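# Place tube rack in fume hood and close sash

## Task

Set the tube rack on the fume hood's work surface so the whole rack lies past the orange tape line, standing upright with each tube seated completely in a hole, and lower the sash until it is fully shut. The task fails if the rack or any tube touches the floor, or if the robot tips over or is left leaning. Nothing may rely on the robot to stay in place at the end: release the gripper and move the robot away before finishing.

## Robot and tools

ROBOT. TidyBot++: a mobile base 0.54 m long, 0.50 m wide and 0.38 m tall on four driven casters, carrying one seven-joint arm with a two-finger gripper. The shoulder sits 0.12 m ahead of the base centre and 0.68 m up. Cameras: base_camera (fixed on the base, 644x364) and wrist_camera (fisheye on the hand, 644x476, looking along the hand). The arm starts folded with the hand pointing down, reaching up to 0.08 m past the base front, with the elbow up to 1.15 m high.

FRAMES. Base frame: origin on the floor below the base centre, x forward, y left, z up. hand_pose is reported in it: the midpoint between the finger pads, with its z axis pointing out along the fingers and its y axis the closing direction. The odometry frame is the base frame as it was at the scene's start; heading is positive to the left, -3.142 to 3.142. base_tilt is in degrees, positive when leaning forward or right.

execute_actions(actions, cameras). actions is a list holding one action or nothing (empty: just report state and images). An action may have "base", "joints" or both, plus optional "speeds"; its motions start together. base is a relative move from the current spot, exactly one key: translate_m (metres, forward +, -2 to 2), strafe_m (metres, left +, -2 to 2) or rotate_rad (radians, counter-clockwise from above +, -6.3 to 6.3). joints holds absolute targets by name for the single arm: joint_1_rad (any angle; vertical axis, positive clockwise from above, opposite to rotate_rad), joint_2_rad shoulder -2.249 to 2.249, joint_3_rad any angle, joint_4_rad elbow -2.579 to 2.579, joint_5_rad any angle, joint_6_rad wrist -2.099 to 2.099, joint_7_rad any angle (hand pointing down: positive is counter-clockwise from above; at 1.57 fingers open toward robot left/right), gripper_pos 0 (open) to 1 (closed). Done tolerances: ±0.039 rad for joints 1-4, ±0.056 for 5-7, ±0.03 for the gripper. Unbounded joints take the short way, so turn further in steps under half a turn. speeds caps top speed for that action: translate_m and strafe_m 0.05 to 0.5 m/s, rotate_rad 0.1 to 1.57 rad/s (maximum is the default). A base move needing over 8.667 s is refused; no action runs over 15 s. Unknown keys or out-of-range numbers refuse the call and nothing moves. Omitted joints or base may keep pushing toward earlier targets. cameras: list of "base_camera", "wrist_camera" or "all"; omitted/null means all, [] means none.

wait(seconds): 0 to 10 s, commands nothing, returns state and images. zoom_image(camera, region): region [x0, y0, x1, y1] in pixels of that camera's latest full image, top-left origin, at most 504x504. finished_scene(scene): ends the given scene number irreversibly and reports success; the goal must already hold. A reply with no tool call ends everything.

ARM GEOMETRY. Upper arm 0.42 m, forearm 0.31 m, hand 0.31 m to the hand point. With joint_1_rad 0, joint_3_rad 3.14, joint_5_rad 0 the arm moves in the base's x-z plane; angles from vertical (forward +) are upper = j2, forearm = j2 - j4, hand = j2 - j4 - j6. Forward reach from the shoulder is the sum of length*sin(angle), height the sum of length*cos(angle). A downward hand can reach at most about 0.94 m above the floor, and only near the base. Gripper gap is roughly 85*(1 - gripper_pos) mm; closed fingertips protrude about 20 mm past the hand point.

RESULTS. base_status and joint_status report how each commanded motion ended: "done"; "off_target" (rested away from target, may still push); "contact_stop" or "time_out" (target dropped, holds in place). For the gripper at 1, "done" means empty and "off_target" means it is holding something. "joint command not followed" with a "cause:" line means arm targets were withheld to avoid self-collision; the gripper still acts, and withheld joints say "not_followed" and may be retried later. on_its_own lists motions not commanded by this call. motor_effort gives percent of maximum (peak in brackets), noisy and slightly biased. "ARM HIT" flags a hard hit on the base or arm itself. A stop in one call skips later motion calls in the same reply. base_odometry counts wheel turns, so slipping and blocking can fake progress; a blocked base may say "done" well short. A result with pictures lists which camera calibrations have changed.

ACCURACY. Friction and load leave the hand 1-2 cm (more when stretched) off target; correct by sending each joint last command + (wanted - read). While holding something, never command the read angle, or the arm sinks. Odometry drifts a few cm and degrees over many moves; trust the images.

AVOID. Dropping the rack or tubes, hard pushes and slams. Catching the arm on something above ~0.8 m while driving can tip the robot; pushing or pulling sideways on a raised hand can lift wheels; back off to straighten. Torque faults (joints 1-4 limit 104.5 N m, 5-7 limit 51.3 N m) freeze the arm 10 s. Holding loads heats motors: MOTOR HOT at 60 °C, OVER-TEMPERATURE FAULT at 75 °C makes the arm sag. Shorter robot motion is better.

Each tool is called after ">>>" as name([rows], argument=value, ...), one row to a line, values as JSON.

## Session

>>> execute_actions([
  {"joints":{"joint_6_rad":0.35,"joint_1_rad":0,"joint_5_rad":-0.03,"joint_3_rad":3.13}},
])

Scene clock: 1.50 s.
base_odometry: x=+0.000 y=+0.000 heading=+0.000 (m, m, rad; odometry frame)
base_tilt: forward=-0.4 right=+0.0 (deg)
base_status: not commanded
joint_positions: joint_1_rad=-0.015 joint_2_rad=-0.359 joint_3_rad=+3.152 joint_4_rad=-2.501 joint_5_rad=-0.006 joint_6_rad=+0.334 joint_7_rad=+1.626 gripper_pos=+0.000
joint_status: all done
motor_effort: joint_1_rad=+1(1) joint_2_rad=-7(7) joint_3_rad=+0(1) joint_4_rad=+20(20) joint_5_rad=+0(0) joint_6_rad=+8(8) joint_7_rad=-1(1) (%)
hand_pose: x=+0.5384 y=+0.0022 z=+0.8327 quat_wxyz=(+0.013, +0.786, +0.020, +0.618) (m; base frame)
pictures: base_camera, wrist_camera
camera_calibration (this result's frames):
wrist_camera: T_world_to_cam=[[-0.00768715, -0.994879, 0.100778, -0.0925275], [-0.283108, -0.0944925, -0.954422, 0.994854], [0.959057, -0.0358679, -0.280932, -0.141885], [0, 0, 0, 1]] pos_world=[0.417016, -0.00313654, 0.918975]
Images, in order (width x height): base_camera 644x364, wrist_camera 644x476.

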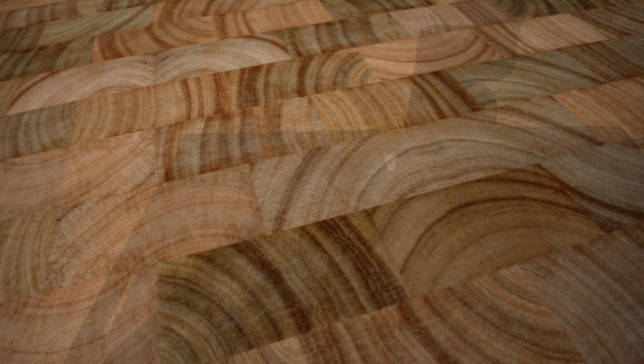

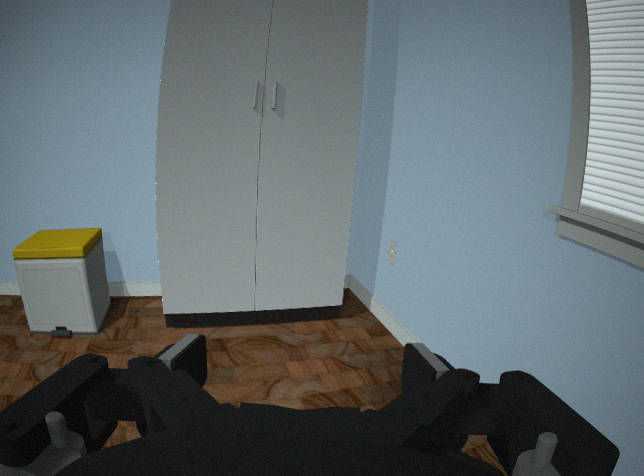

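>>> execute_actions([
  {"base":{"rotate_rad":1.7},"joints":{"joint_7_rad":1.54,"joint_3_rad":3.12,"joint_1_rad":0.015}},
], cameras=["wrist_camera"])

>>> execute_actions([
  {"base":{"rotate_rad":1.5}},
], cameras=["wrist_camera"])

Scene clock: 4.00 s.
base_odometry: x=+0.000 y=+0.000 heading=+1.700 (m, m, rad; odometry frame)
base_tilt: forward=-0.4 right=+0.0 (deg)
base_status: done
joint_positions: joint_1_rad=+0.008 joint_2_rad=-0.359 joint_3_rad=+3.142 joint_4_rad=-2.501 joint_5_rad=-0.006 joint_6_rad=+0.334 joint_7_rad=+1.552 gripper_pos=+0.000
joint_status: all done
motor_effort: joint_1_rad=+1(1) joint_2_rad=-7(8) joint_3_rad=-1(1) joint_4_rad=+20(20) joint_5_rad=+0(1) joint_6_rad=+8(8) joint_7_rad=-1(1) (%)
hand_pose: x=+0.5383 y=-0.0028 z=+0.8326 quat_wxyz=(-0.004, +0.786, -0.014, +0.618) (m; base frame)
pictures: wrist_camera
camera_calibration (this result's frames):
wrist_camera: T_world_to_cam=[[-0.0382679, -0.998758, 0.0319048, -0.0236474], [-0.284614, -0.0197118, -0.95844, 0.998682], [0.957878, -0.045758, -0.283506, -0.139209], [0, 0, 0, 1]] pos_world=[0.416679, -0.0103022, 0.918464]
Images, in order (width x height): wrist_camera 644x476.

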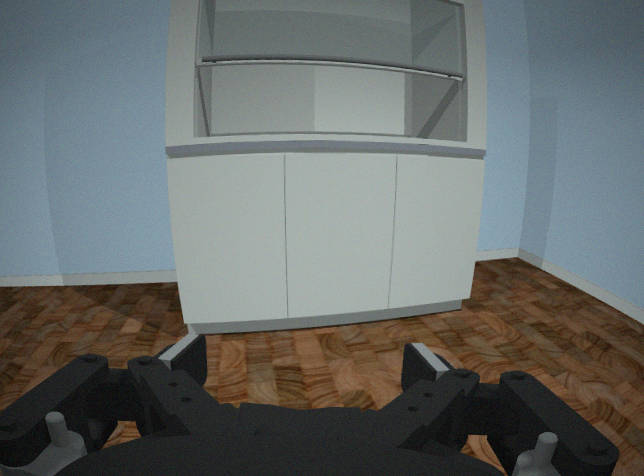

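Scene clock: 6.23 s.
base_odometry: x=+0.000 y=+0.000 heading=-3.084 (m, m, rad; odometry frame)
base_tilt: forward=-0.4 right=+0.0 (deg)
base_status: done
joint_positions: joint_1_rad=+0.009 joint_2_rad=-0.359 joint_3_rad=+3.139 joint_4_rad=-2.501 joint_5_rad=-0.006 joint_6_rad=+0.334 joint_7_rad=+1.552 gripper_pos=+0.000
joint_status: not commanded
motor_effort: joint_1_rad=+1(1) joint_2_rad=-6(7) joint_3_rad=-1(0) joint_4_rad=+21(21) joint_5_rad=+0(0) joint_6_rad=+8(8) joint_7_rad=-1(1) (%)
hand_pose: x=+0.5383 y=-0.0015 z=+0.8326 quat_wxyz=(-0.005, +0.786, -0.012, +0.618) (m; base frame)
pictures: wrist_camera
camera_calibration (this result's frames):
wrist_camera: T_world_to_cam=[[-0.035729, -0.998814, 0.0330628, -0.0247397], [-0.284571, -0.021546, -0.958413, 0.998635], [0.957989, -0.0436518, -0.283463, -0.13922], [0, 0, 0, 1]] pos_world=[0.41667, -0.00927107, 0.918459]
Images, in order (width x height): wrist_camera 644x476.

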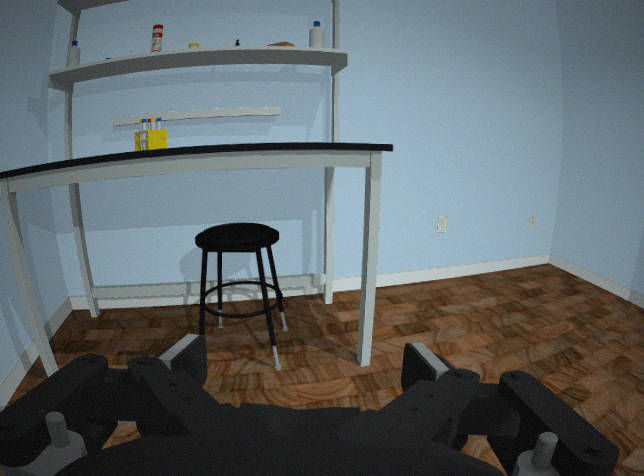

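>>> zoom_image(camera="wrist_camera", region=[110, 100, 200, 170])

Region (110, 100, 200, 170) of wrist_camera's 644x476 image, scaled by 5.600.

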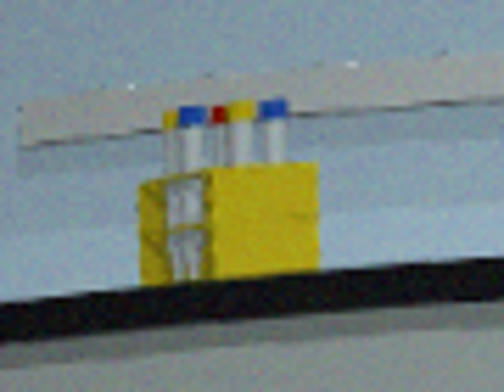

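>>> execute_actions([
  {"base":{"rotate_rad":0.35},"joints":{"joint_4_rad":-1.7,"joint_6_rad":-0.8,"joint_7_rad":1.585,"gripper_pos":0.55}},
], cameras=[])

>>> execute_actions([
  {"base":{"translate_m":0.88}},
])

Scene clock: 8.73 s.
base_odometry: x=+0.000 y=+0.000 heading=-2.734 (m, m, rad; odometry frame)
base_tilt: forward=-0.4 right=+0.0 (deg)
base_status: done
joint_positions: joint_1_rad=+0.009 joint_2_rad=-0.359 joint_3_rad=+3.136 joint_4_rad=-1.711 joint_5_rad=-0.006 joint_6_rad=-0.765 joint_7_rad=+1.564 gripper_pos=+0.550
joint_status: all done
motor_effort: joint_1_rad=+0(1) joint_2_rad=-9(10) joint_3_rad=-1(1) joint_4_rad=+22(23) joint_5_rad=+0(0) joint_6_rad=+7(9) joint_7_rad=-1(1) (%)
hand_pose: x=+0.5442 y=+0.0016 z=+0.9823 quat_wxyz=(-0.003, +0.872, -0.005, +0.490) (m; base frame)
pictures: none
No camera images: the call's "cameras" was empty. Leave "cameras" out to get every camera's image.

Scene clock: 11.87 s.
base_odometry: x=-0.808 y=-0.349 heading=-2.734 (m, m, rad; odometry frame)
base_tilt: forward=-0.4 right=+0.0 (deg)
base_status: done
joint_positions: joint_1_rad=+0.009 joint_2_rad=-0.358 joint_3_rad=+3.136 joint_4_rad=-1.710 joint_5_rad=-0.006 joint_6_rad=-0.767 joint_7_rad=+1.564 gripper_pos=+0.550
joint_status: not commanded
motor_effort: joint_1_rad=+1(0) joint_2_rad=-8(13) joint_3_rad=-1(0) joint_4_rad=+22(23) joint_5_rad=+0(0) joint_6_rad=+7(8) joint_7_rad=-1(1) (%)
hand_pose: x=+0.5440 y=+0.0016 z=+0.9821 quat_wxyz=(-0.003, +0.872, -0.005, +0.489) (m; base frame)
pictures: base_camera, wrist_camera
camera_calibration (this result's frames):
wrist_camera: T_world_to_cam=[[-0.0104158, -0.998715, 0.0495939, -0.0563201], [-0.563576, -0.0351057, -0.825318, 1.16466], [0.825998, -0.0365463, -0.562486, 0.243611], [0, 0, 0, 1]] pos_world=[0.454566, -0.00645832, 1.10104]
Images, in order (width x height): base_camera 644x364, wrist_camera 644x476.

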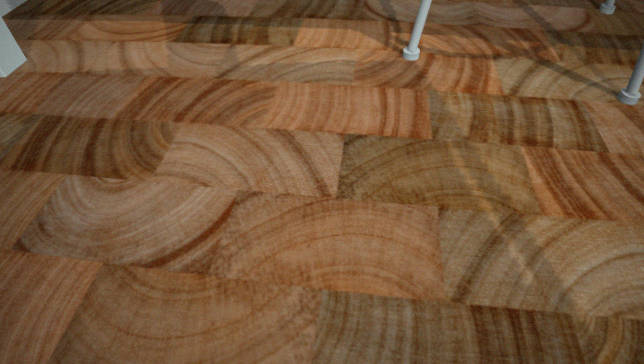

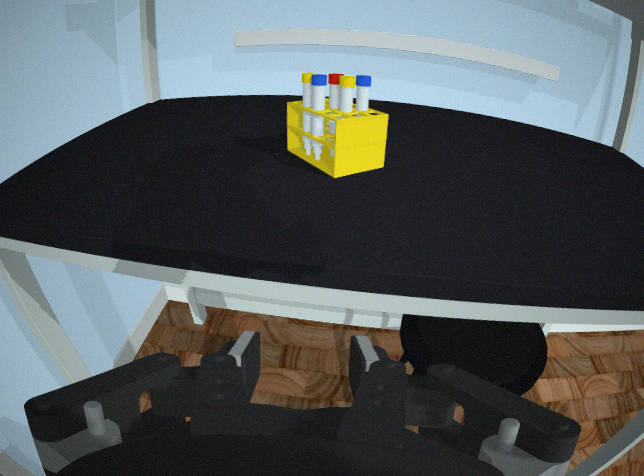

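>>> zoom_image(camera="wrist_camera", region=[270, 60, 410, 190])

Region (270, 60, 410, 190) of wrist_camera's 644x476 image, scaled by 3.600; it fills the top 468 rows of this view, and the rest is white.

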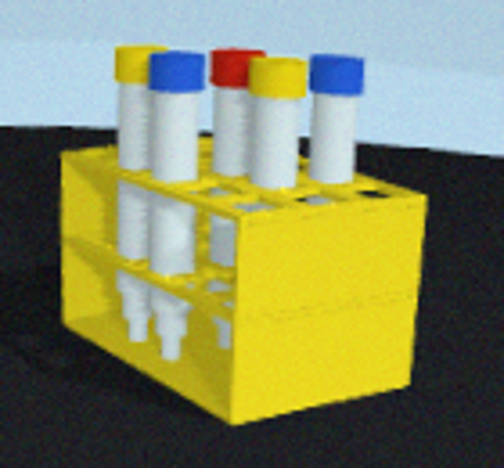

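>>> execute_actions([
  {"base":{"rotate_rad":0.595},"joints":{"joint_6_rad":0.085,"gripper_pos":0.0,"joint_1_rad":-0.005}},
], cameras=[])

>>> execute_actions([
  {"base":{"translate_m":-0.24},"joints":{"joint_2_rad":0.122,"joint_4_rad":-1.645}},
], cameras=[])

>>> execute_actions([
  {"base":{"strafe_m":-0.555}},
])

Scene clock: 14.17 s.
base_odometry: x=-0.808 y=-0.349 heading=-2.139 (m, m, rad; odometry frame)
base_tilt: forward=-0.4 right=+0.0 (deg)
base_status: done
joint_positions: joint_1_rad=-0.001 joint_2_rad=-0.358 joint_3_rad=+3.131 joint_4_rad=-1.702 joint_5_rad=-0.006 joint_6_rad=+0.068 joint_7_rad=+1.564 gripper_pos=+0.000
joint_status: all done
motor_effort: joint_1_rad=+0(3) joint_2_rad=-10(11) joint_3_rad=+0(1) joint_4_rad=+23(25) joint_5_rad=+0(1) joint_6_rad=+8(9) joint_7_rad=-1(1) (%)
hand_pose: x=+0.5753 y=+0.0082 z=+1.2372 quat_wxyz=(-0.008, +0.595, +0.001, +0.803) (m; base frame)
pictures: none
No camera images: the call's "cameras" was empty. Leave "cameras" out to get every camera's image.

Scene clock: 16.10 s.
base_odometry: x=-0.679 y=-0.147 heading=-2.138 (m, m, rad; odometry frame)
base_tilt: forward=-0.4 right=+0.0 (deg)
base_status: done
joint_positions: joint_1_rad=-0.001 joint_2_rad=+0.111 joint_3_rad=+3.131 joint_4_rad=-1.659 joint_5_rad=-0.006 joint_6_rad=+0.068 joint_7_rad=+1.564 gripper_pos=+0.000
joint_status: all done
motor_effort: joint_1_rad=+1(1) joint_2_rad=-27(30) joint_3_rad=+0(0) joint_4_rad=+23(24) joint_5_rad=+0(0) joint_6_rad=+8(9) joint_7_rad=-1(1) (%)
hand_pose: x=+0.7823 y=+0.0085 z=+0.9973 quat_wxyz=(-0.008, +0.752, -0.001, +0.659) (m; base frame)
pictures: none
No camera images: the call's "cameras" was empty. Leave "cameras" out to get every camera's image.

Scene clock: 18.57 s.
base_odometry: x=-1.147 y=+0.152 heading=-2.139 (m, m, rad; odometry frame)
base_tilt: forward=-0.4 right=+0.0 (deg)
base_status: done
joint_positions: joint_1_rad=-0.002 joint_2_rad=+0.111 joint_3_rad=+3.131 joint_4_rad=-1.658 joint_5_rad=-0.006 joint_6_rad=+0.068 joint_7_rad=+1.564 gripper_pos=+0.000
joint_status: not commanded
motor_effort: joint_1_rad=+0(4) joint_2_rad=-28(29) joint_3_rad=-2(2) joint_4_rad=+23(23) joint_5_rad=+0(0) joint_6_rad=+8(9) joint_7_rad=-1(1) (%)
hand_pose: x=+0.7823 y=+0.0089 z=+0.9977 quat_wxyz=(-0.009, +0.752, -0.001, +0.660) (m; base frame)
pictures: base_camera, wrist_camera
camera_calibration (this result's frames):
wrist_camera: T_world_to_cam=[[-0.0180844, -0.999091, 0.0386151, -0.0304303], [-0.179802, -0.034742, -0.983089, 1.16928], [0.983537, -0.0247216, -0.17901, -0.450143], [0, 0, 0, 1]] pos_world=[0.652421, -0.000907606, 1.0701]
Images, in order (width x height): base_camera 644x364, wrist_camera 644x476.

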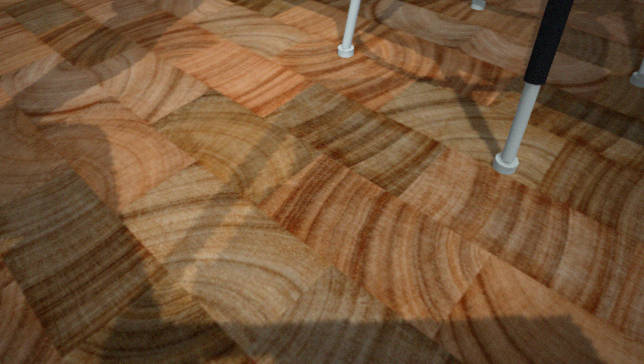

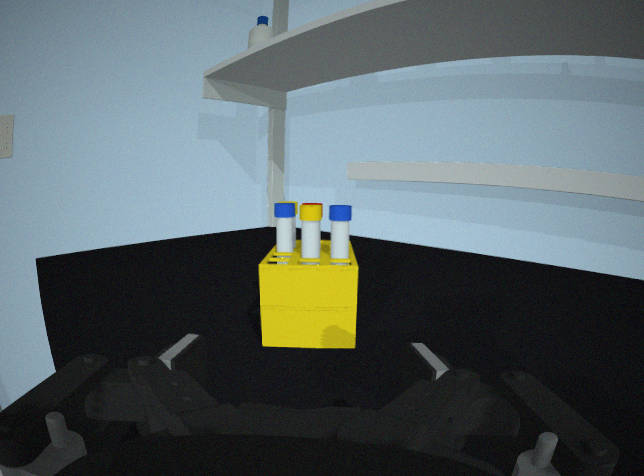

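>>> execute_actions([
  {"base":{"translate_m":0.10},"speeds":{"translate_m":0.2}},
], cameras=["wrist_camera"])

>>> zoom_image(camera="wrist_camera", region=[150, 190, 470, 430])

Scene clock: 20.07 s.
base_odometry: x=-1.201 y=+0.067 heading=-2.139 (m, m, rad; odometry frame)
base_tilt: forward=-0.4 right=+0.0 (deg)
base_status: done
joint_positions: joint_1_rad=-0.002 joint_2_rad=+0.119 joint_3_rad=+3.131 joint_4_rad=-1.656 joint_5_rad=-0.006 joint_6_rad=+0.068 joint_7_rad=+1.564 gripper_pos=+0.000
joint_status: not commanded
motor_effort: joint_1_rad=+0(0) joint_2_rad=-29(31) joint_3_rad=-2(2) joint_4_rad=+23(24) joint_5_rad=+0(0) joint_6_rad=+8(9) joint_7_rad=-2(1) (%)
hand_pose: x=+0.7852 y=+0.0089 z=+0.9936 quat_wxyz=(-0.009, +0.754, -0.001, +0.657) (m; base frame)
pictures: wrist_camera
camera_calibration (this result's frames):
wrist_camera: T_world_to_cam=[[-0.01786, -0.999091, 0.0387055, -0.0304842], [-0.185587, -0.0347263, -0.982014, 1.16931], [0.982465, -0.024722, -0.184799, -0.447065], [0, 0, 0, 1]] pos_world=[0.65569, -0.000903141, 1.06684]
Images, in order (width x height): wrist_camera 644x476.

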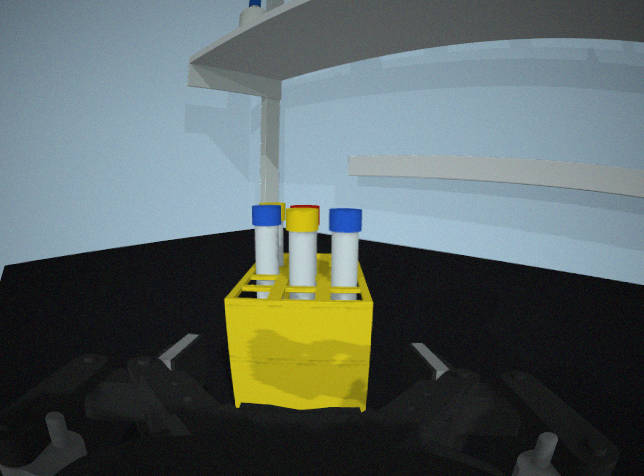

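Region (150, 190, 470, 430) of wrist_camera's 644x476 image, scaled by 1.575; it fills the top 378 rows of this view, and the rest is white.

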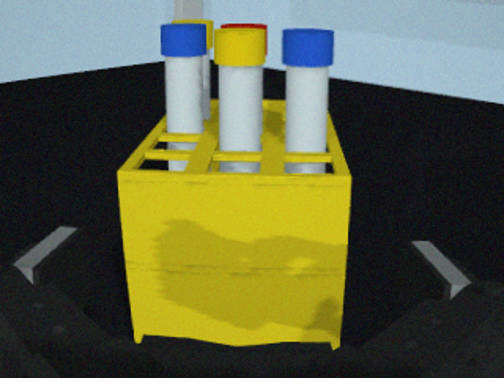

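>>> execute_actions([
  {"base":{"strafe_m":0.006},"speeds":{"strafe_m":0.05}},
], cameras=[])

>>> execute_actions([
  {"base":{"translate_m":0.03},"speeds":{"translate_m":0.08}},
], cameras=["wrist_camera"])

Scene clock: 20.97 s.
base_odometry: x=-1.196 y=+0.064 heading=-2.139 (m, m, rad; odometry frame)
base_tilt: forward=-0.4 right=+0.0 (deg)
base_status: done
joint_positions: joint_1_rad=-0.002 joint_2_rad=+0.119 joint_3_rad=+3.131 joint_4_rad=-1.656 joint_5_rad=-0.006 joint_6_rad=+0.068 joint_7_rad=+1.564 gripper_pos=+0.000
joint_status: not commanded
motor_effort: joint_1_rad=+1(2) joint_2_rad=-28(30) joint_3_rad=-1(3) joint_4_rad=+23(24) joint_5_rad=+0(0) joint_6_rad=+8(9) joint_7_rad=-1(1) (%)
hand_pose: x=+0.7852 y=+0.0094 z=+0.9936 quat_wxyz=(-0.009, +0.754, -0.001, +0.657) (m; base frame)
pictures: none
No camera images: the call's "cameras" was empty. Leave "cameras" out to get every camera's image.

Scene clock: 21.87 s.
base_odometry: x=-1.212 y=+0.039 heading=-2.139 (m, m, rad; odometry frame)
base_tilt: forward=-0.4 right=+0.0 (deg)
base_status: done
joint_positions: joint_1_rad=-0.002 joint_2_rad=+0.119 joint_3_rad=+3.131 joint_4_rad=-1.655 joint_5_rad=-0.006 joint_6_rad=+0.068 joint_7_rad=+1.564 gripper_pos=+0.000
joint_status: not commanded
motor_effort: joint_1_rad=+0(1) joint_2_rad=-28(33) joint_3_rad=-1(2) joint_4_rad=+23(24) joint_5_rad=+0(0) joint_6_rad=+8(9) joint_7_rad=-1(1) (%)
hand_pose: x=+0.7852 y=+0.0094 z=+0.9937 quat_wxyz=(-0.009, +0.753, -0.001, +0.657) (m; base frame)
pictures: wrist_camera
camera_calibration (this result's frames):
wrist_camera: T_world_to_cam=[[-0.017038, -0.999106, 0.0387003, -0.0305752], [-0.185415, -0.0348774, -0.982041, 1.16931], [0.982513, -0.0239076, -0.184655, -0.447273], [0, 0, 0, 1]] pos_world=[0.655738, -0.000458521, 1.06691]
Images, in order (width x height): wrist_camera 644x476.

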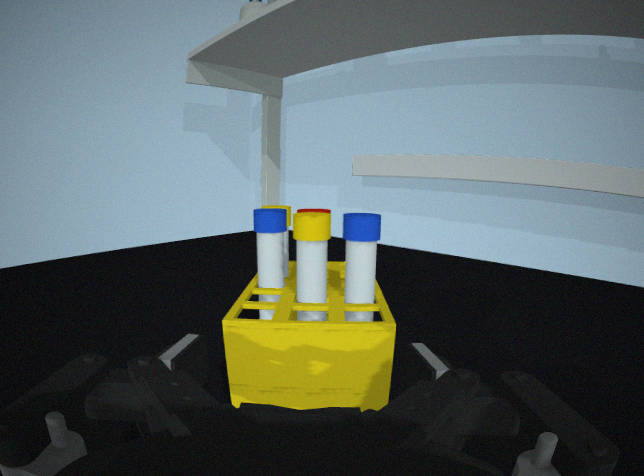

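>>> execute_actions([
  {"base":{"translate_m":0.022},"speeds":{"translate_m":0.05}},
], cameras=["wrist_camera"])

>>> zoom_image(camera="wrist_camera", region=[150, 190, 470, 430])

Scene clock: 22.87 s.
base_odometry: x=-1.224 y=+0.020 heading=-2.139 (m, m, rad; odometry frame)
base_tilt: forward=-0.4 right=+0.0 (deg)
base_status: done
joint_positions: joint_1_rad=-0.002 joint_2_rad=+0.119 joint_3_rad=+3.131 joint_4_rad=-1.655 joint_5_rad=-0.006 joint_6_rad=+0.068 joint_7_rad=+1.564 gripper_pos=+0.000
joint_status: not commanded
motor_effort: joint_1_rad=+1(1) joint_2_rad=-28(32) joint_3_rad=-1(2) joint_4_rad=+23(23) joint_5_rad=+0(0) joint_6_rad=+8(9) joint_7_rad=-1(1) (%)
hand_pose: x=+0.7852 y=+0.0094 z=+0.9938 quat_wxyz=(-0.009, +0.753, -0.001, +0.657) (m; base frame)
pictures: wrist_camera
camera_calibration (this result's frames):
wrist_camera: T_world_to_cam=[[-0.0170417, -0.999106, 0.038697, -0.0305705], [-0.185323, -0.0348757, -0.982059, 1.16932], [0.98253, -0.0239073, -0.184563, -0.447395], [0, 0, 0, 1]] pos_world=[0.65576, -0.000458429, 1.06695]
Images, in order (width x height): wrist_camera 644x476.

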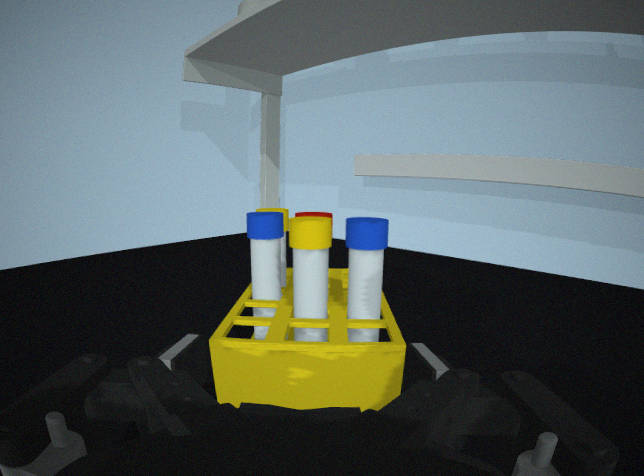

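Region (150, 190, 470, 430) of wrist_camera's 644x476 image, scaled by 1.575; it fills the top 378 rows of this view, and the rest is white.

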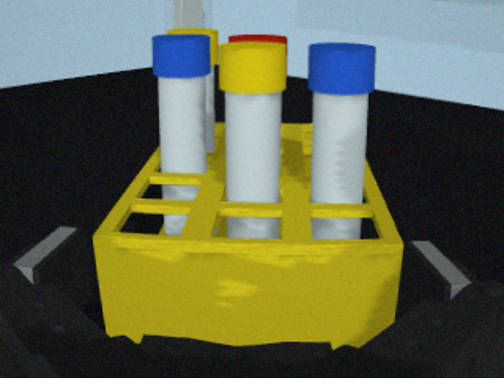

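>>> execute_actions([
  {"base":{"translate_m":0.028},"speeds":{"translate_m":0.05}},
], cameras=["wrist_camera"])

Scene clock: 23.97 s.
base_odometry: x=-1.239 y=-0.004 heading=-2.138 (m, m, rad; odometry frame)
base_tilt: forward=-0.4 right=+0.0 (deg)
base_status: done
joint_positions: joint_1_rad=-0.002 joint_2_rad=+0.120 joint_3_rad=+3.131 joint_4_rad=-1.655 joint_5_rad=-0.006 joint_6_rad=+0.068 joint_7_rad=+1.564 gripper_pos=+0.000
joint_status: not commanded
motor_effort: joint_1_rad=+1(2) joint_2_rad=-29(32) joint_3_rad=-1(2) joint_4_rad=+23(23) joint_5_rad=+0(0) joint_6_rad=+8(9) joint_7_rad=-1(1) (%)
hand_pose: x=+0.7854 y=+0.0094 z=+0.9935 quat_wxyz=(-0.009, +0.754, -0.001, +0.657) (m; base frame)
pictures: wrist_camera
camera_calibration (this result's frames):
wrist_camera: T_world_to_cam=[[-0.017028, -0.999106, 0.0387034, -0.0305753], [-0.185685, -0.0348758, -0.98199, 1.16932], [0.982462, -0.023908, -0.184925, -0.447179], [0, 0, 0, 1]] pos_world=[0.65594, -0.000458265, 1.06675]
Images, in order (width x height): wrist_camera 644x476.

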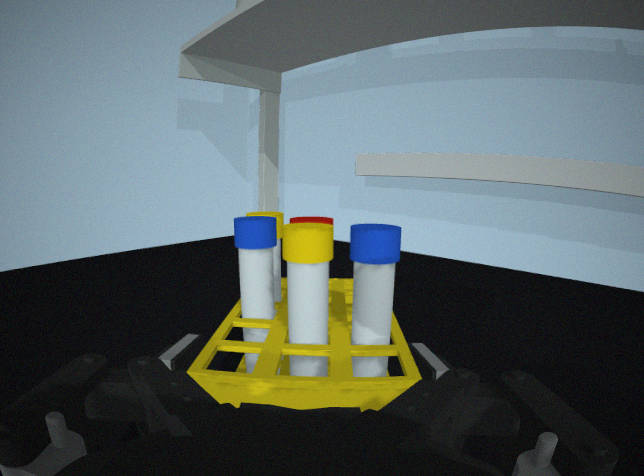

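>>> execute_actions([
  {"joints":{"gripper_pos":1.0}},
], cameras=["wrist_camera"])

>>> zoom_image(camera="wrist_camera", region=[130, 280, 480, 450])

Scene clock: 25.17 s.
base_odometry: x=-1.239 y=-0.004 heading=-2.138 (m, m, rad; odometry frame)
base_tilt: forward=-0.4 right=+0.0 (deg)
base_status: not commanded
joint_positions: joint_1_rad=-0.002 joint_2_rad=+0.120 joint_3_rad=+3.131 joint_4_rad=-1.654 joint_5_rad=-0.006 joint_6_rad=+0.068 joint_7_rad=+1.564 gripper_pos=+0.067
joint_status: gripper_pos off_target (ended at +0.067, target +1.000)
motor_effort: joint_1_rad=+1(0) joint_2_rad=-29(29) joint_3_rad=-1(1) joint_4_rad=+24(24) joint_5_rad=+0(0) joint_6_rad=+9(9) joint_7_rad=-2(1) (%)
hand_pose: x=+0.7855 y=+0.0094 z=+0.9939 quat_wxyz=(-0.009, +0.753, -0.001, +0.658) (m; base frame)
pictures: wrist_camera
camera_calibration (this result's frames):
wrist_camera: T_world_to_cam=[[-0.0170532, -0.999106, 0.0386845, -0.0305502], [-0.185066, -0.0348676, -0.982107, 1.16934], [0.982578, -0.0239072, -0.184306, -0.447879], [0, 0, 0, 1]] pos_world=[0.65596, -0.000458393, 1.06705]
Images, in order (width x height): wrist_camera 644x476.

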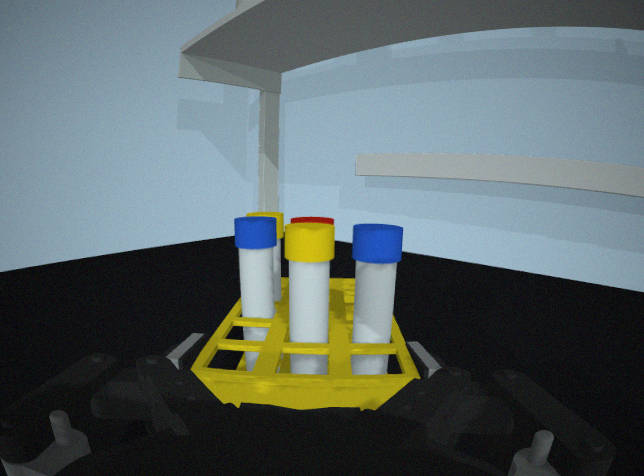

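Region (130, 280, 480, 450) of wrist_camera's 644x476 image, scaled by 1.440; it fills the top 245 rows of this view, and the rest is white.

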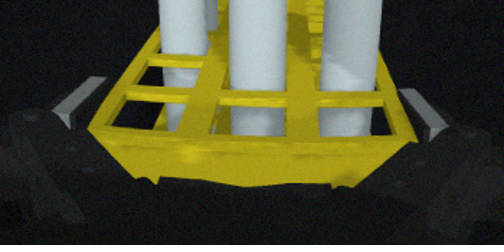

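>>> execute_actions([
  {"joints":{"joint_2_rad":0.027,"joint_4_rad":-1.60,"joint_6_rad":-0.083}},
], cameras=["wrist_camera"])

Scene clock: 26.27 s.
base_odometry: x=-1.239 y=-0.004 heading=-2.138 (m, m, rad; odometry frame)
base_tilt: forward=-0.4 right=+0.0 (deg)
base_status: not commanded
joint_positions: joint_1_rad=-0.002 joint_2_rad=+0.041 joint_3_rad=+3.131 joint_4_rad=-1.617 joint_5_rad=-0.006 joint_6_rad=-0.056 joint_7_rad=+1.564 gripper_pos=+0.067
joint_status: all done
motor_effort: joint_1_rad=+0(1) joint_2_rad=-26(32) joint_3_rad=-1(1) joint_4_rad=+24(26) joint_5_rad=+0(0) joint_6_rad=+9(10) joint_7_rad=-1(1) (%)
hand_pose: x=+0.7573 y=+0.0096 z=+1.0301 quat_wxyz=(-0.009, +0.756, +0.000, +0.654) (m; base frame)
pictures: wrist_camera
camera_calibration (this result's frames):
wrist_camera: T_world_to_cam=[[-0.0159097, -0.999087, 0.039651, -0.034136], [-0.193252, -0.0358357, -0.980494, 1.2042], [0.98102, -0.023262, -0.192506, -0.403889], [0, 0, 0, 1]] pos_world=[0.628394, -0.000346809, 1.10431]
Images, in order (width x height): wrist_camera 644x476.

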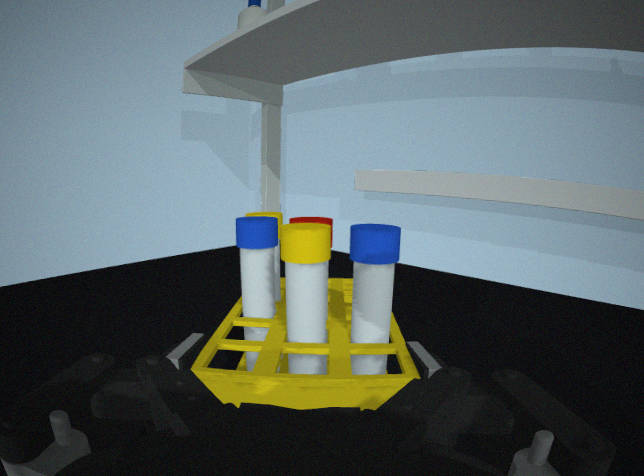

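>>> execute_actions([
  {"base":{"translate_m":-0.3},"joints":{"joint_2_rad":-0.053,"joint_4_rad":-1.555,"joint_6_rad":-0.203}},
], cameras=[])

>>> execute_actions([
  {"base":{"rotate_rad":-2.241},"speeds":{"rotate_rad":1.0}},
], cameras=["wrist_camera"])

>>> execute_actions([
  {"base":{"strafe_m":-1.55}},
])

Scene clock: 28.43 s.
base_odometry: x=-1.077 y=+0.249 heading=-2.139 (m, m, rad; odometry frame)
base_tilt: forward=-0.4 right=+0.0 (deg)
base_status: done
joint_positions: joint_1_rad=-0.003 joint_2_rad=-0.049 joint_3_rad=+3.131 joint_4_rad=-1.571 joint_5_rad=-0.006 joint_6_rad=-0.177 joint_7_rad=+1.564 gripper_pos=+0.067
joint_status: all done
motor_effort: joint_1_rad=+1(2) joint_2_rad=-22(33) joint_3_rad=+0(4) joint_4_rad=+24(26) joint_5_rad=+0(0) joint_6_rad=+9(10) joint_7_rad=-1(2) (%)
hand_pose: x=+0.7209 y=+0.0099 z=+1.0771 quat_wxyz=(-0.009, +0.751, +0.001, +0.660) (m; base frame)
pictures: none
No camera images: the call's "cameras" was empty. Leave "cameras" out to get every camera's image.

Scene clock: 31.60 s.
base_odometry: x=-1.077 y=+0.249 heading=+1.904 (m, m, rad; odometry frame)
base_tilt: forward=-0.4 right=+0.0 (deg)
base_status: done
joint_positions: joint_1_rad=-0.002 joint_2_rad=-0.049 joint_3_rad=+3.130 joint_4_rad=-1.571 joint_5_rad=-0.006 joint_6_rad=-0.177 joint_7_rad=+1.564 gripper_pos=+0.067
joint_status: not commanded
motor_effort: joint_1_rad=+1(3) joint_2_rad=-23(25) joint_3_rad=-2(2) joint_4_rad=+25(25) joint_5_rad=+0(0) joint_6_rad=+9(10) joint_7_rad=-1(1) (%)
hand_pose: x=+0.7209 y=+0.0104 z=+1.0771 quat_wxyz=(-0.009, +0.751, +0.001, +0.660) (m; base frame)
pictures: wrist_camera
camera_calibration (this result's frames):
wrist_camera: T_world_to_cam=[[-0.0147005, -0.999082, 0.040232, -0.037295], [-0.178679, -0.0369639, -0.983213, 1.23574], [0.983798, -0.0216424, -0.177972, -0.376832], [0, 0, 0, 1]] pos_world=[0.590979, 0.00026147, 1.14943]
Images, in order (width x height): wrist_camera 644x476.

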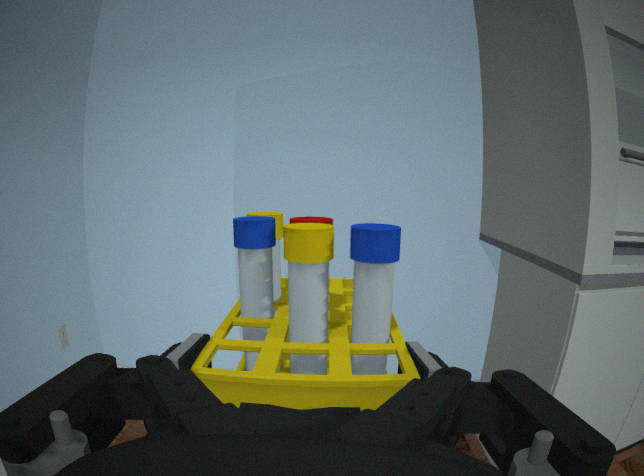

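Scene clock: 36.07 s.
base_odometry: x=+0.389 y=+0.754 heading=+1.903 (m, m, rad; odometry frame)
base_tilt: forward=-0.4 right=+0.0 (deg)
base_status: done
joint_positions: joint_1_rad=-0.003 joint_2_rad=-0.049 joint_3_rad=+3.130 joint_4_rad=-1.571 joint_5_rad=-0.006 joint_6_rad=-0.177 joint_7_rad=+1.564 gripper_pos=+0.067
joint_status: not commanded
motor_effort: joint_1_rad=+0(3) joint_2_rad=-23(24) joint_3_rad=-1(3) joint_4_rad=+25(25) joint_5_rad=+0(0) joint_6_rad=+10(9) joint_7_rad=-1(1) (%)
hand_pose: x=+0.7209 y=+0.0108 z=+1.0771 quat_wxyz=(-0.009, +0.751, +0.001, +0.660) (m; base frame)
pictures: base_camera, wrist_camera
camera_calibration (this result's frames):
wrist_camera: T_world_to_cam=[[-0.0139061, -0.999094, 0.0402329, -0.0373903], [-0.17865, -0.0371068, -0.983213, 1.23574], [0.983814, -0.0208603, -0.177972, -0.376833], [0, 0, 0, 1]] pos_world=[0.590979, 0.000636964, 1.14943]
Images, in order (width x height): base_camera 644x364, wrist_camera 644x476.

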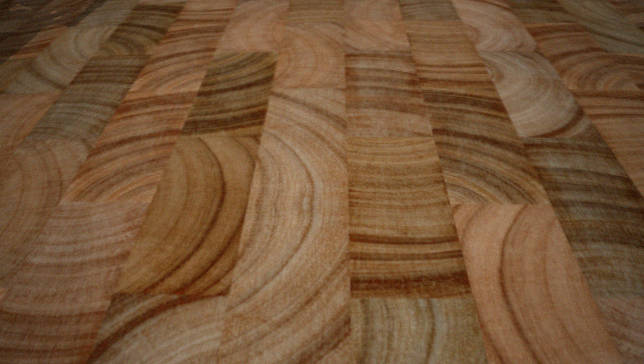

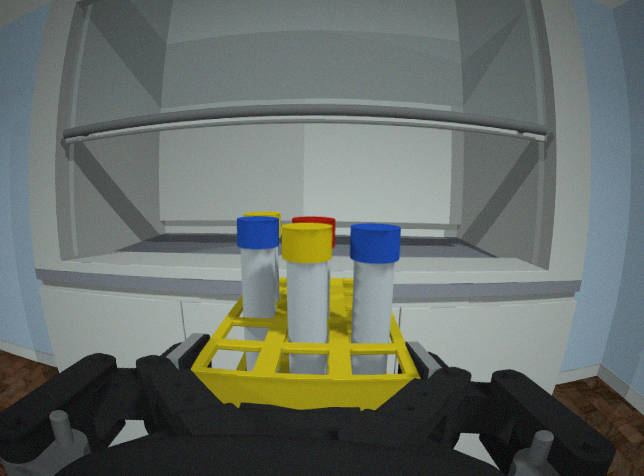

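>>> execute_actions([
  {"base":{"rotate_rad":-0.025},"joints":{"joint_4_rad":-1.50,"joint_6_rad":-0.26}},
], cameras=[])

>>> execute_actions([
  {"base":{"translate_m":0.6}},
])

Scene clock: 37.03 s.
base_odometry: x=+0.389 y=+0.754 heading=+1.878 (m, m, rad; odometry frame)
base_tilt: forward=-0.4 right=+0.0 (deg)
base_status: done
joint_positions: joint_1_rad=-0.002 joint_2_rad=-0.049 joint_3_rad=+3.129 joint_4_rad=-1.516 joint_5_rad=-0.006 joint_6_rad=-0.231 joint_7_rad=+1.564 gripper_pos=+0.067
joint_status: all done
motor_effort: joint_1_rad=+1(2) joint_2_rad=-23(25) joint_3_rad=+0(2) joint_4_rad=+25(26) joint_5_rad=+0(1) joint_6_rad=+9(10) joint_7_rad=-1(1) (%)
hand_pose: x=+0.7197 y=+0.0105 z=+1.0955 quat_wxyz=(-0.009, +0.750, +0.001, +0.661) (m; base frame)
pictures: none
No camera images: the call's "cameras" was empty. Leave "cameras" out to get every camera's image.

Scene clock: 39.60 s.
base_odometry: x=+0.207 y=+1.326 heading=+1.878 (m, m, rad; odometry frame)
base_tilt: forward=-0.3 right=+0.0 (deg)
base_status: done
joint_positions: joint_1_rad=-0.002 joint_2_rad=-0.047 joint_3_rad=+3.129 joint_4_rad=-1.515 joint_5_rad=-0.006 joint_6_rad=-0.235 joint_7_rad=+1.564 gripper_pos=+0.067
joint_status: not commanded
motor_effort: joint_1_rad=+1(1) joint_2_rad=-24(27) joint_3_rad=-1(0) joint_4_rad=+25(26) joint_5_rad=+0(0) joint_6_rad=+10(10) joint_7_rad=-2(1) (%)
hand_pose: x=+0.7201 y=+0.0105 z=+1.0934 quat_wxyz=(-0.009, +0.752, +0.001, +0.659) (m; base frame)
pictures: base_camera, wrist_camera
camera_calibration (this result's frames):
wrist_camera: T_world_to_cam=[[-0.0141894, -0.999086, 0.0403319, -0.038307], [-0.18139, -0.0370948, -0.982711, 1.25304], [0.983309, -0.0212599, -0.180698, -0.369773], [0, 0, 0, 1]] pos_world=[0.590348, 0.000348094, 1.16611]
Images, in order (width x height): base_camera 644x364, wrist_camera 644x476.

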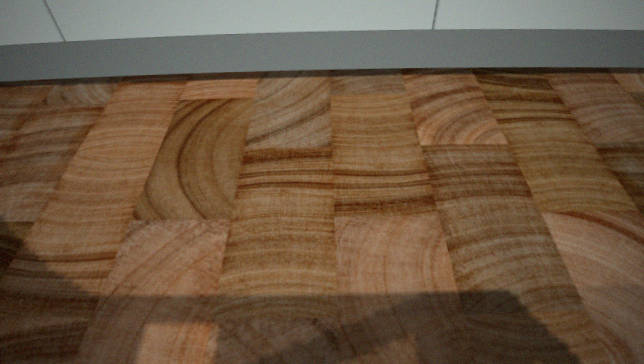

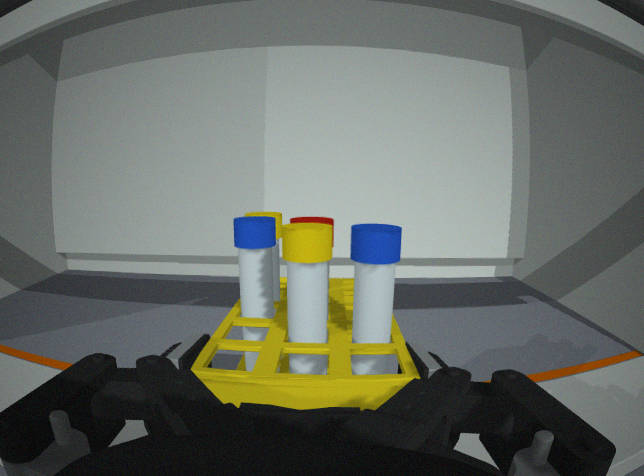

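>>> execute_actions([
  {"base":{"translate_m":0.35},"speeds":{"translate_m":0.35}},
], cameras=[])

>>> execute_actions([
  {"joints":{"joint_4_rad":-1.65,"joint_6_rad":-0.06}},
], cameras=[])

>>> execute_actions([
  {"joints":{"joint_4_rad":-1.75,"joint_6_rad":0.04}},
])

Scene clock: 41.90 s.
base_odometry: x=+0.102 y=+1.660 heading=+1.878 (m, m, rad; odometry frame)
base_tilt: forward=-0.4 right=+0.0 (deg)
base_status: done
joint_positions: joint_1_rad=-0.002 joint_2_rad=-0.045 joint_3_rad=+3.129 joint_4_rad=-1.515 joint_5_rad=-0.006 joint_6_rad=-0.236 joint_7_rad=+1.564 gripper_pos=+0.067
joint_status: not commanded
motor_effort: joint_1_rad=+0(0) joint_2_rad=-24(27) joint_3_rad=-1(0) joint_4_rad=+25(26) joint_5_rad=+0(0) joint_6_rad=+10(10) joint_7_rad=-1(1) (%)
hand_pose: x=+0.7209 y=+0.0105 z=+1.0920 quat_wxyz=(-0.009, +0.753, +0.001, +0.658) (m; base frame)
pictures: none
No camera images: the call's "cameras" was empty. Leave "cameras" out to get every camera's image.

Scene clock: 43.00 s.
base_odometry: x=+0.102 y=+1.660 heading=+1.878 (m, m, rad; odometry frame)
base_tilt: forward=-0.4 right=+0.0 (deg)
base_status: not commanded
joint_positions: joint_1_rad=-0.002 joint_2_rad=-0.045 joint_3_rad=+3.129 joint_4_rad=-1.651 joint_5_rad=-0.006 joint_6_rad=-0.104 joint_7_rad=+1.564 gripper_pos=+0.067
joint_status: all done
motor_effort: joint_1_rad=+1(1) joint_2_rad=-24(25) joint_3_rad=+0(1) joint_4_rad=+25(25) joint_5_rad=+0(0) joint_6_rad=+9(10) joint_7_rad=-1(1) (%)
hand_pose: x=+0.7221 y=+0.0103 z=+1.0481 quat_wxyz=(-0.009, +0.754, +0.001, +0.656) (m; base frame)
pictures: none
No camera images: the call's "cameras" was empty. Leave "cameras" out to get every camera's image.

Scene clock: 43.93 s.
base_odometry: x=+0.102 y=+1.660 heading=+1.878 (m, m, rad; odometry frame)
base_tilt: forward=-0.4 right=+0.0 (deg)
base_status: not commanded
joint_positions: joint_1_rad=-0.002 joint_2_rad=-0.045 joint_3_rad=+3.129 joint_4_rad=-1.752 joint_5_rad=-0.006 joint_6_rad=-0.005 joint_7_rad=+1.564 gripper_pos=+0.067
joint_status: all done
motor_effort: joint_1_rad=+1(1) joint_2_rad=-23(25) joint_3_rad=-1(1) joint_4_rad=+24(26) joint_5_rad=+0(0) joint_6_rad=+9(10) joint_7_rad=-1(1) (%)
hand_pose: x=+0.7194 y=+0.0100 z=+1.0162 quat_wxyz=(-0.009, +0.755, +0.001, +0.656) (m; base frame)
pictures: base_camera, wrist_camera
camera_calibration (this result's frames):
wrist_camera: T_world_to_cam=[[-0.0152365, -0.999061, 0.0405702, -0.035181], [-0.189641, -0.0369511, -0.981158, 1.18136], [0.981735, -0.0226432, -0.1889, -0.373553], [0, 0, 0, 1]] pos_world=[0.590228, 0.0000460874, 1.08996]
Images, in order (width x height): base_camera 644x364, wrist_camera 644x476.

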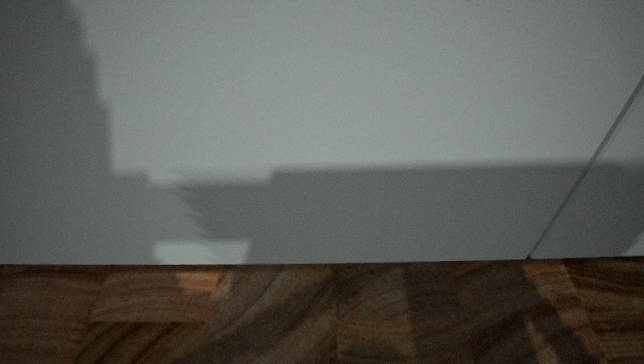

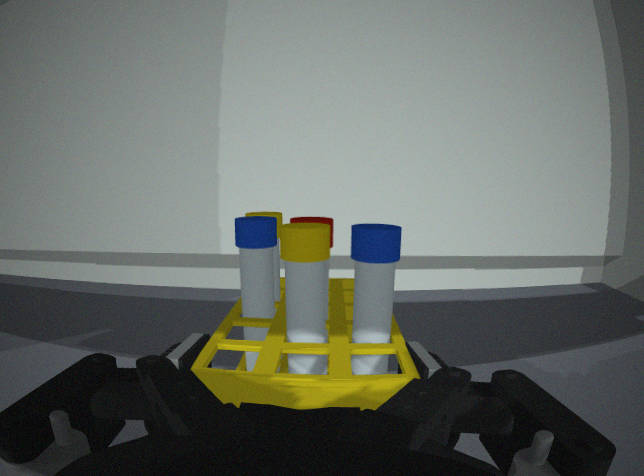

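>>> execute_actions([
  {"joints":{"joint_4_rad":-1.78,"joint_6_rad":0.075}},
], cameras=[])

>>> execute_actions([
  {"joints":{"joint_4_rad":-1.81,"joint_6_rad":0.105}},
], cameras=[])

Scene clock: 44.70 s.
base_odometry: x=+0.102 y=+1.660 heading=+1.878 (m, m, rad; odometry frame)
base_tilt: forward=-0.4 right=+0.0 (deg)
base_status: not commanded
joint_positions: joint_1_rad=-0.002 joint_2_rad=-0.045 joint_3_rad=+3.129 joint_4_rad=-1.778 joint_5_rad=-0.006 joint_6_rad=+0.031 joint_7_rad=+1.564 gripper_pos=+0.067
joint_status: all done
motor_effort: joint_1_rad=+1(1) joint_2_rad=-22(24) joint_3_rad=+0(1) joint_4_rad=+24(26) joint_5_rad=+0(0) joint_6_rad=+9(10) joint_7_rad=-1(1) (%)
hand_pose: x=+0.7186 y=+0.0099 z=+1.0111 quat_wxyz=(-0.009, +0.752, +0.000, +0.660) (m; base frame)
pictures: none
No camera images: the call's "cameras" was empty. Leave "cameras" out to get every camera's image.

Scene clock: 45.40 s.
base_odometry: x=+0.102 y=+1.660 heading=+1.878 (m, m, rad; odometry frame)
base_tilt: forward=-0.4 right=+0.0 (deg)
base_status: not commanded
joint_positions: joint_1_rad=-0.002 joint_2_rad=-0.045 joint_3_rad=+3.129 joint_4_rad=-1.807 joint_5_rad=-0.006 joint_6_rad=+0.062 joint_7_rad=+1.564 gripper_pos=+0.067
joint_status: all done
motor_effort: joint_1_rad=+1(0) joint_2_rad=-24(23) joint_3_rad=-1(2) joint_4_rad=+24(26) joint_5_rad=+0(0) joint_6_rad=+10(10) joint_7_rad=-1(1) (%)
hand_pose: x=+0.7171 y=+0.0098 z=+1.0028 quat_wxyz=(-0.009, +0.751, +0.000, +0.660) (m; base frame)
pictures: none
No camera images: the call's "cameras" was empty. Leave "cameras" out to get every camera's image.

>>> execute_actions([
  {"joints":{"joint_4_rad":-1.84,"joint_6_rad":0.13}},
], cameras=[])

>>> execute_actions([
  {"joints":{"joint_4_rad":-1.87,"joint_6_rad":0.16}},
], cameras=["wrist_camera"])

Scene clock: 46.10 s.
base_odometry: x=+0.102 y=+1.660 heading=+1.878 (m, m, rad; odometry frame)
base_tilt: forward=-0.4 right=+0.0 (deg)
base_status: not commanded
joint_positions: joint_1_rad=-0.002 joint_2_rad=-0.047 joint_3_rad=+3.129 joint_4_rad=-1.825 joint_5_rad=-0.006 joint_6_rad=+0.096 joint_7_rad=+1.564 gripper_pos=+0.067
joint_status: all done
motor_effort: joint_1_rad=+0(1) joint_2_rad=-22(23) joint_3_rad=-1(0) joint_4_rad=+23(25) joint_5_rad=+0(0) joint_6_rad=+8(10) joint_7_rad=-1(1) (%)
hand_pose: x=+0.7161 y=+0.0098 z=+1.0029 quat_wxyz=(-0.009, +0.745, +0.000, +0.667) (m; base frame)
pictures: none
No camera images: the call's "cameras" was empty. Leave "cameras" out to get every camera's image.

Scene clock: 46.73 s.
base_odometry: x=+0.102 y=+1.660 heading=+1.878 (m, m, rad; odometry frame)
base_tilt: forward=-0.4 right=+0.0 (deg)
base_status: not commanded
joint_positions: joint_1_rad=-0.002 joint_2_rad=-0.049 joint_3_rad=+3.129 joint_4_rad=-1.846 joint_5_rad=-0.006 joint_6_rad=+0.135 joint_7_rad=+1.564 gripper_pos=+0.067
joint_status: all done
motor_effort: joint_1_rad=+1(2) joint_2_rad=-19(21) joint_3_rad=-1(1) joint_4_rad=+21(23) joint_5_rad=+0(0) joint_6_rad=+7(8) joint_7_rad=-2(1) (%)
hand_pose: x=+0.7144 y=+0.0097 z=+1.0032 quat_wxyz=(-0.009, +0.739, +0.000, +0.674) (m; base frame)
pictures: wrist_camera
camera_calibration (this result's frames):
wrist_camera: T_world_to_cam=[[-0.0179968, -0.999067, 0.0392633, -0.0317697], [-0.141361, -0.0363327, -0.989291, 1.14126], [0.989794, -0.0233544, -0.140576, -0.425373], [0, 0, 0, 1]] pos_world=[0.58179, -0.00020921, 1.07049]
Images, in order (width x height): wrist_camera 644x476.

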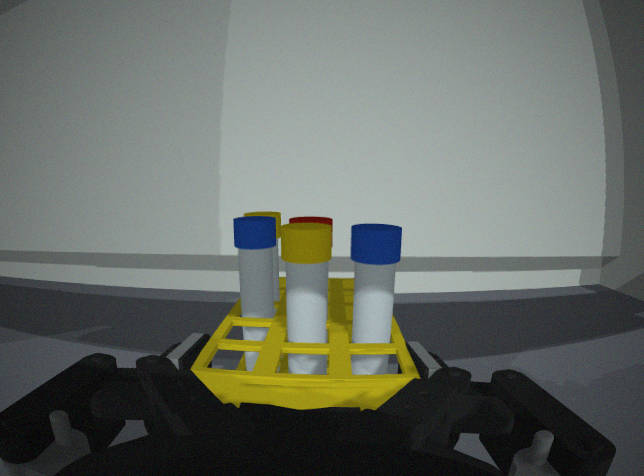

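Down. Relieve pressure, release, back out.

>>> execute_actions([
  {"joints":{"joint_4_rad":-1.83,"joint_6_rad":0.09}},
], cameras=[])

>>> execute_actions([
  {"joints":{"gripper_pos":0.0}},
], cameras=[])

>>> execute_actions([
  {"base":{"translate_m":-0.06},"speeds":{"translate_m":0.08}},
], cameras=["wrist_camera"])

Scene clock: 47.57 s.
base_odometry: x=+0.102 y=+1.660 heading=+1.878 (m, m, rad; odometry frame)
base_tilt: forward=-0.4 right=+0.0 (deg)
base_status: not commanded
joint_positions: joint_1_rad=-0.002 joint_2_rad=-0.049 joint_3_rad=+3.129 joint_4_rad=-1.841 joint_5_rad=-0.006 joint_6_rad=+0.125 joint_7_rad=+1.564 gripper_pos=+0.067
joint_status: all done
motor_effort: joint_1_rad=+0(1) joint_2_rad=-22(24) joint_3_rad=-1(1) joint_4_rad=+23(25) joint_5_rad=+0(0) joint_6_rad=+9(10) joint_7_rad=-1(1) (%)
hand_pose: x=+0.7146 y=+0.0097 z=+1.0032 quat_wxyz=(-0.009, +0.740, +0.000, +0.672) (m; base frame)
pictures: none
No camera images: the call's "cameras" was empty. Leave "cameras" out to get every camera's image.

Scene clock: 48.67 s.
base_odometry: x=+0.102 y=+1.660 heading=+1.878 (m, m, rad; odometry frame)
base_tilt: forward=-0.4 right=+0.0 (deg)
base_status: not commanded
joint_positions: joint_1_rad=-0.002 joint_2_rad=-0.049 joint_3_rad=+3.129 joint_4_rad=-1.841 joint_5_rad=-0.006 joint_6_rad=+0.124 joint_7_rad=+1.564 gripper_pos=+0.000
joint_status: all done
motor_effort: joint_1_rad=+0(1) joint_2_rad=-23(23) joint_3_rad=-1(1) joint_4_rad=+23(24) joint_5_rad=+0(0) joint_6_rad=+8(9) joint_7_rad=-1(2) (%)
hand_pose: x=+0.7146 y=+0.0097 z=+1.0030 quat_wxyz=(-0.009, +0.741, +0.000, +0.672) (m; base frame)
pictures: none
No camera images: the call's "cameras" was empty. Leave "cameras" out to get every camera's image.

Scene clock: 49.93 s.
base_odometry: x=+0.120 y=+1.603 heading=+1.878 (m, m, rad; odometry frame)
base_tilt: forward=-0.4 right=+0.0 (deg)
base_status: done
joint_positions: joint_1_rad=-0.002 joint_2_rad=-0.050 joint_3_rad=+3.129 joint_4_rad=-1.841 joint_5_rad=-0.006 joint_6_rad=+0.124 joint_7_rad=+1.564 gripper_pos=+0.000
joint_status: not commanded
motor_effort: joint_1_rad=+0(1) joint_2_rad=-21(26) joint_3_rad=-1(2) joint_4_rad=+23(24) joint_5_rad=+0(0) joint_6_rad=+8(9) joint_7_rad=-1(2) (%)
hand_pose: x=+0.7143 y=+0.0097 z=+1.0037 quat_wxyz=(-0.009, +0.740, +0.000, +0.672) (m; base frame)
pictures: wrist_camera
camera_calibration (this result's frames):
wrist_camera: T_world_to_cam=[[-0.0177615, -0.999065, 0.0394039, -0.0320818], [-0.145751, -0.036402, -0.988651, 1.14432], [0.989162, -0.0233031, -0.144969, -0.420295], [0, 0, 0, 1]] pos_world=[0.581955, -0.000190523, 1.07167]
Images, in order (width x height): wrist_camera 644x476.

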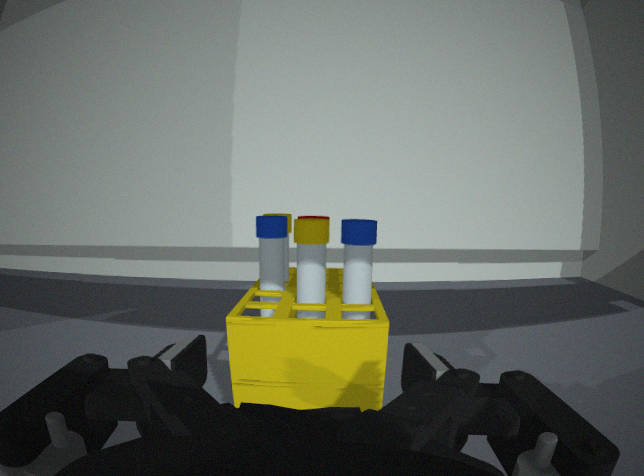

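>>> execute_actions([
  {"base":{"translate_m":-0.38},"joints":{"joint_2_rad":-0.12,"joint_4_rad":-1.76,"joint_6_rad":0.2,"gripper_pos":1.0}},
])

Scene clock: 52.27 s.
base_odometry: x=+0.235 y=+1.240 heading=+1.878 (m, m, rad; odometry frame)
base_tilt: forward=-0.4 right=+0.0 (deg)
base_status: done
joint_positions: joint_1_rad=-0.002 joint_2_rad=-0.121 joint_3_rad=+3.129 joint_4_rad=-1.763 joint_5_rad=-0.006 joint_6_rad=+0.171 joint_7_rad=+1.564 gripper_pos=+0.999
joint_status: all done
motor_effort: joint_1_rad=+0(2) joint_2_rad=-20(27) joint_3_rad=-1(1) joint_4_rad=+24(25) joint_5_rad=+0(0) joint_6_rad=+8(10) joint_7_rad=-2(1) (%)
hand_pose: x=+0.6913 y=+0.0098 z=+1.1081 quat_wxyz=(-0.009, +0.671, +0.000, +0.741) (m; base frame)
pictures: base_camera, wrist_camera
camera_calibration (this result's frames):
wrist_camera: T_world_to_cam=[[-0.0249145, -0.999133, 0.0333504, -0.0248912], [0.0492187, -0.0345463, -0.99819, 1.11992], [0.998477, -0.023228, 0.0500368, -0.604969], [0, 0, 0, 1]] pos_world=[0.548307, -0.000232753, 1.14899]
Images, in order (width x height): base_camera 644x364, wrist_camera 644x476.

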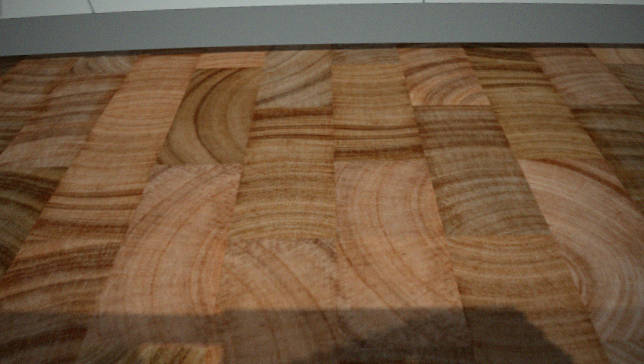

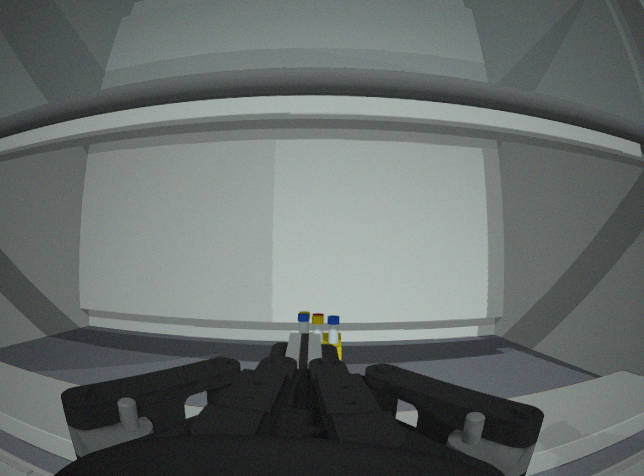

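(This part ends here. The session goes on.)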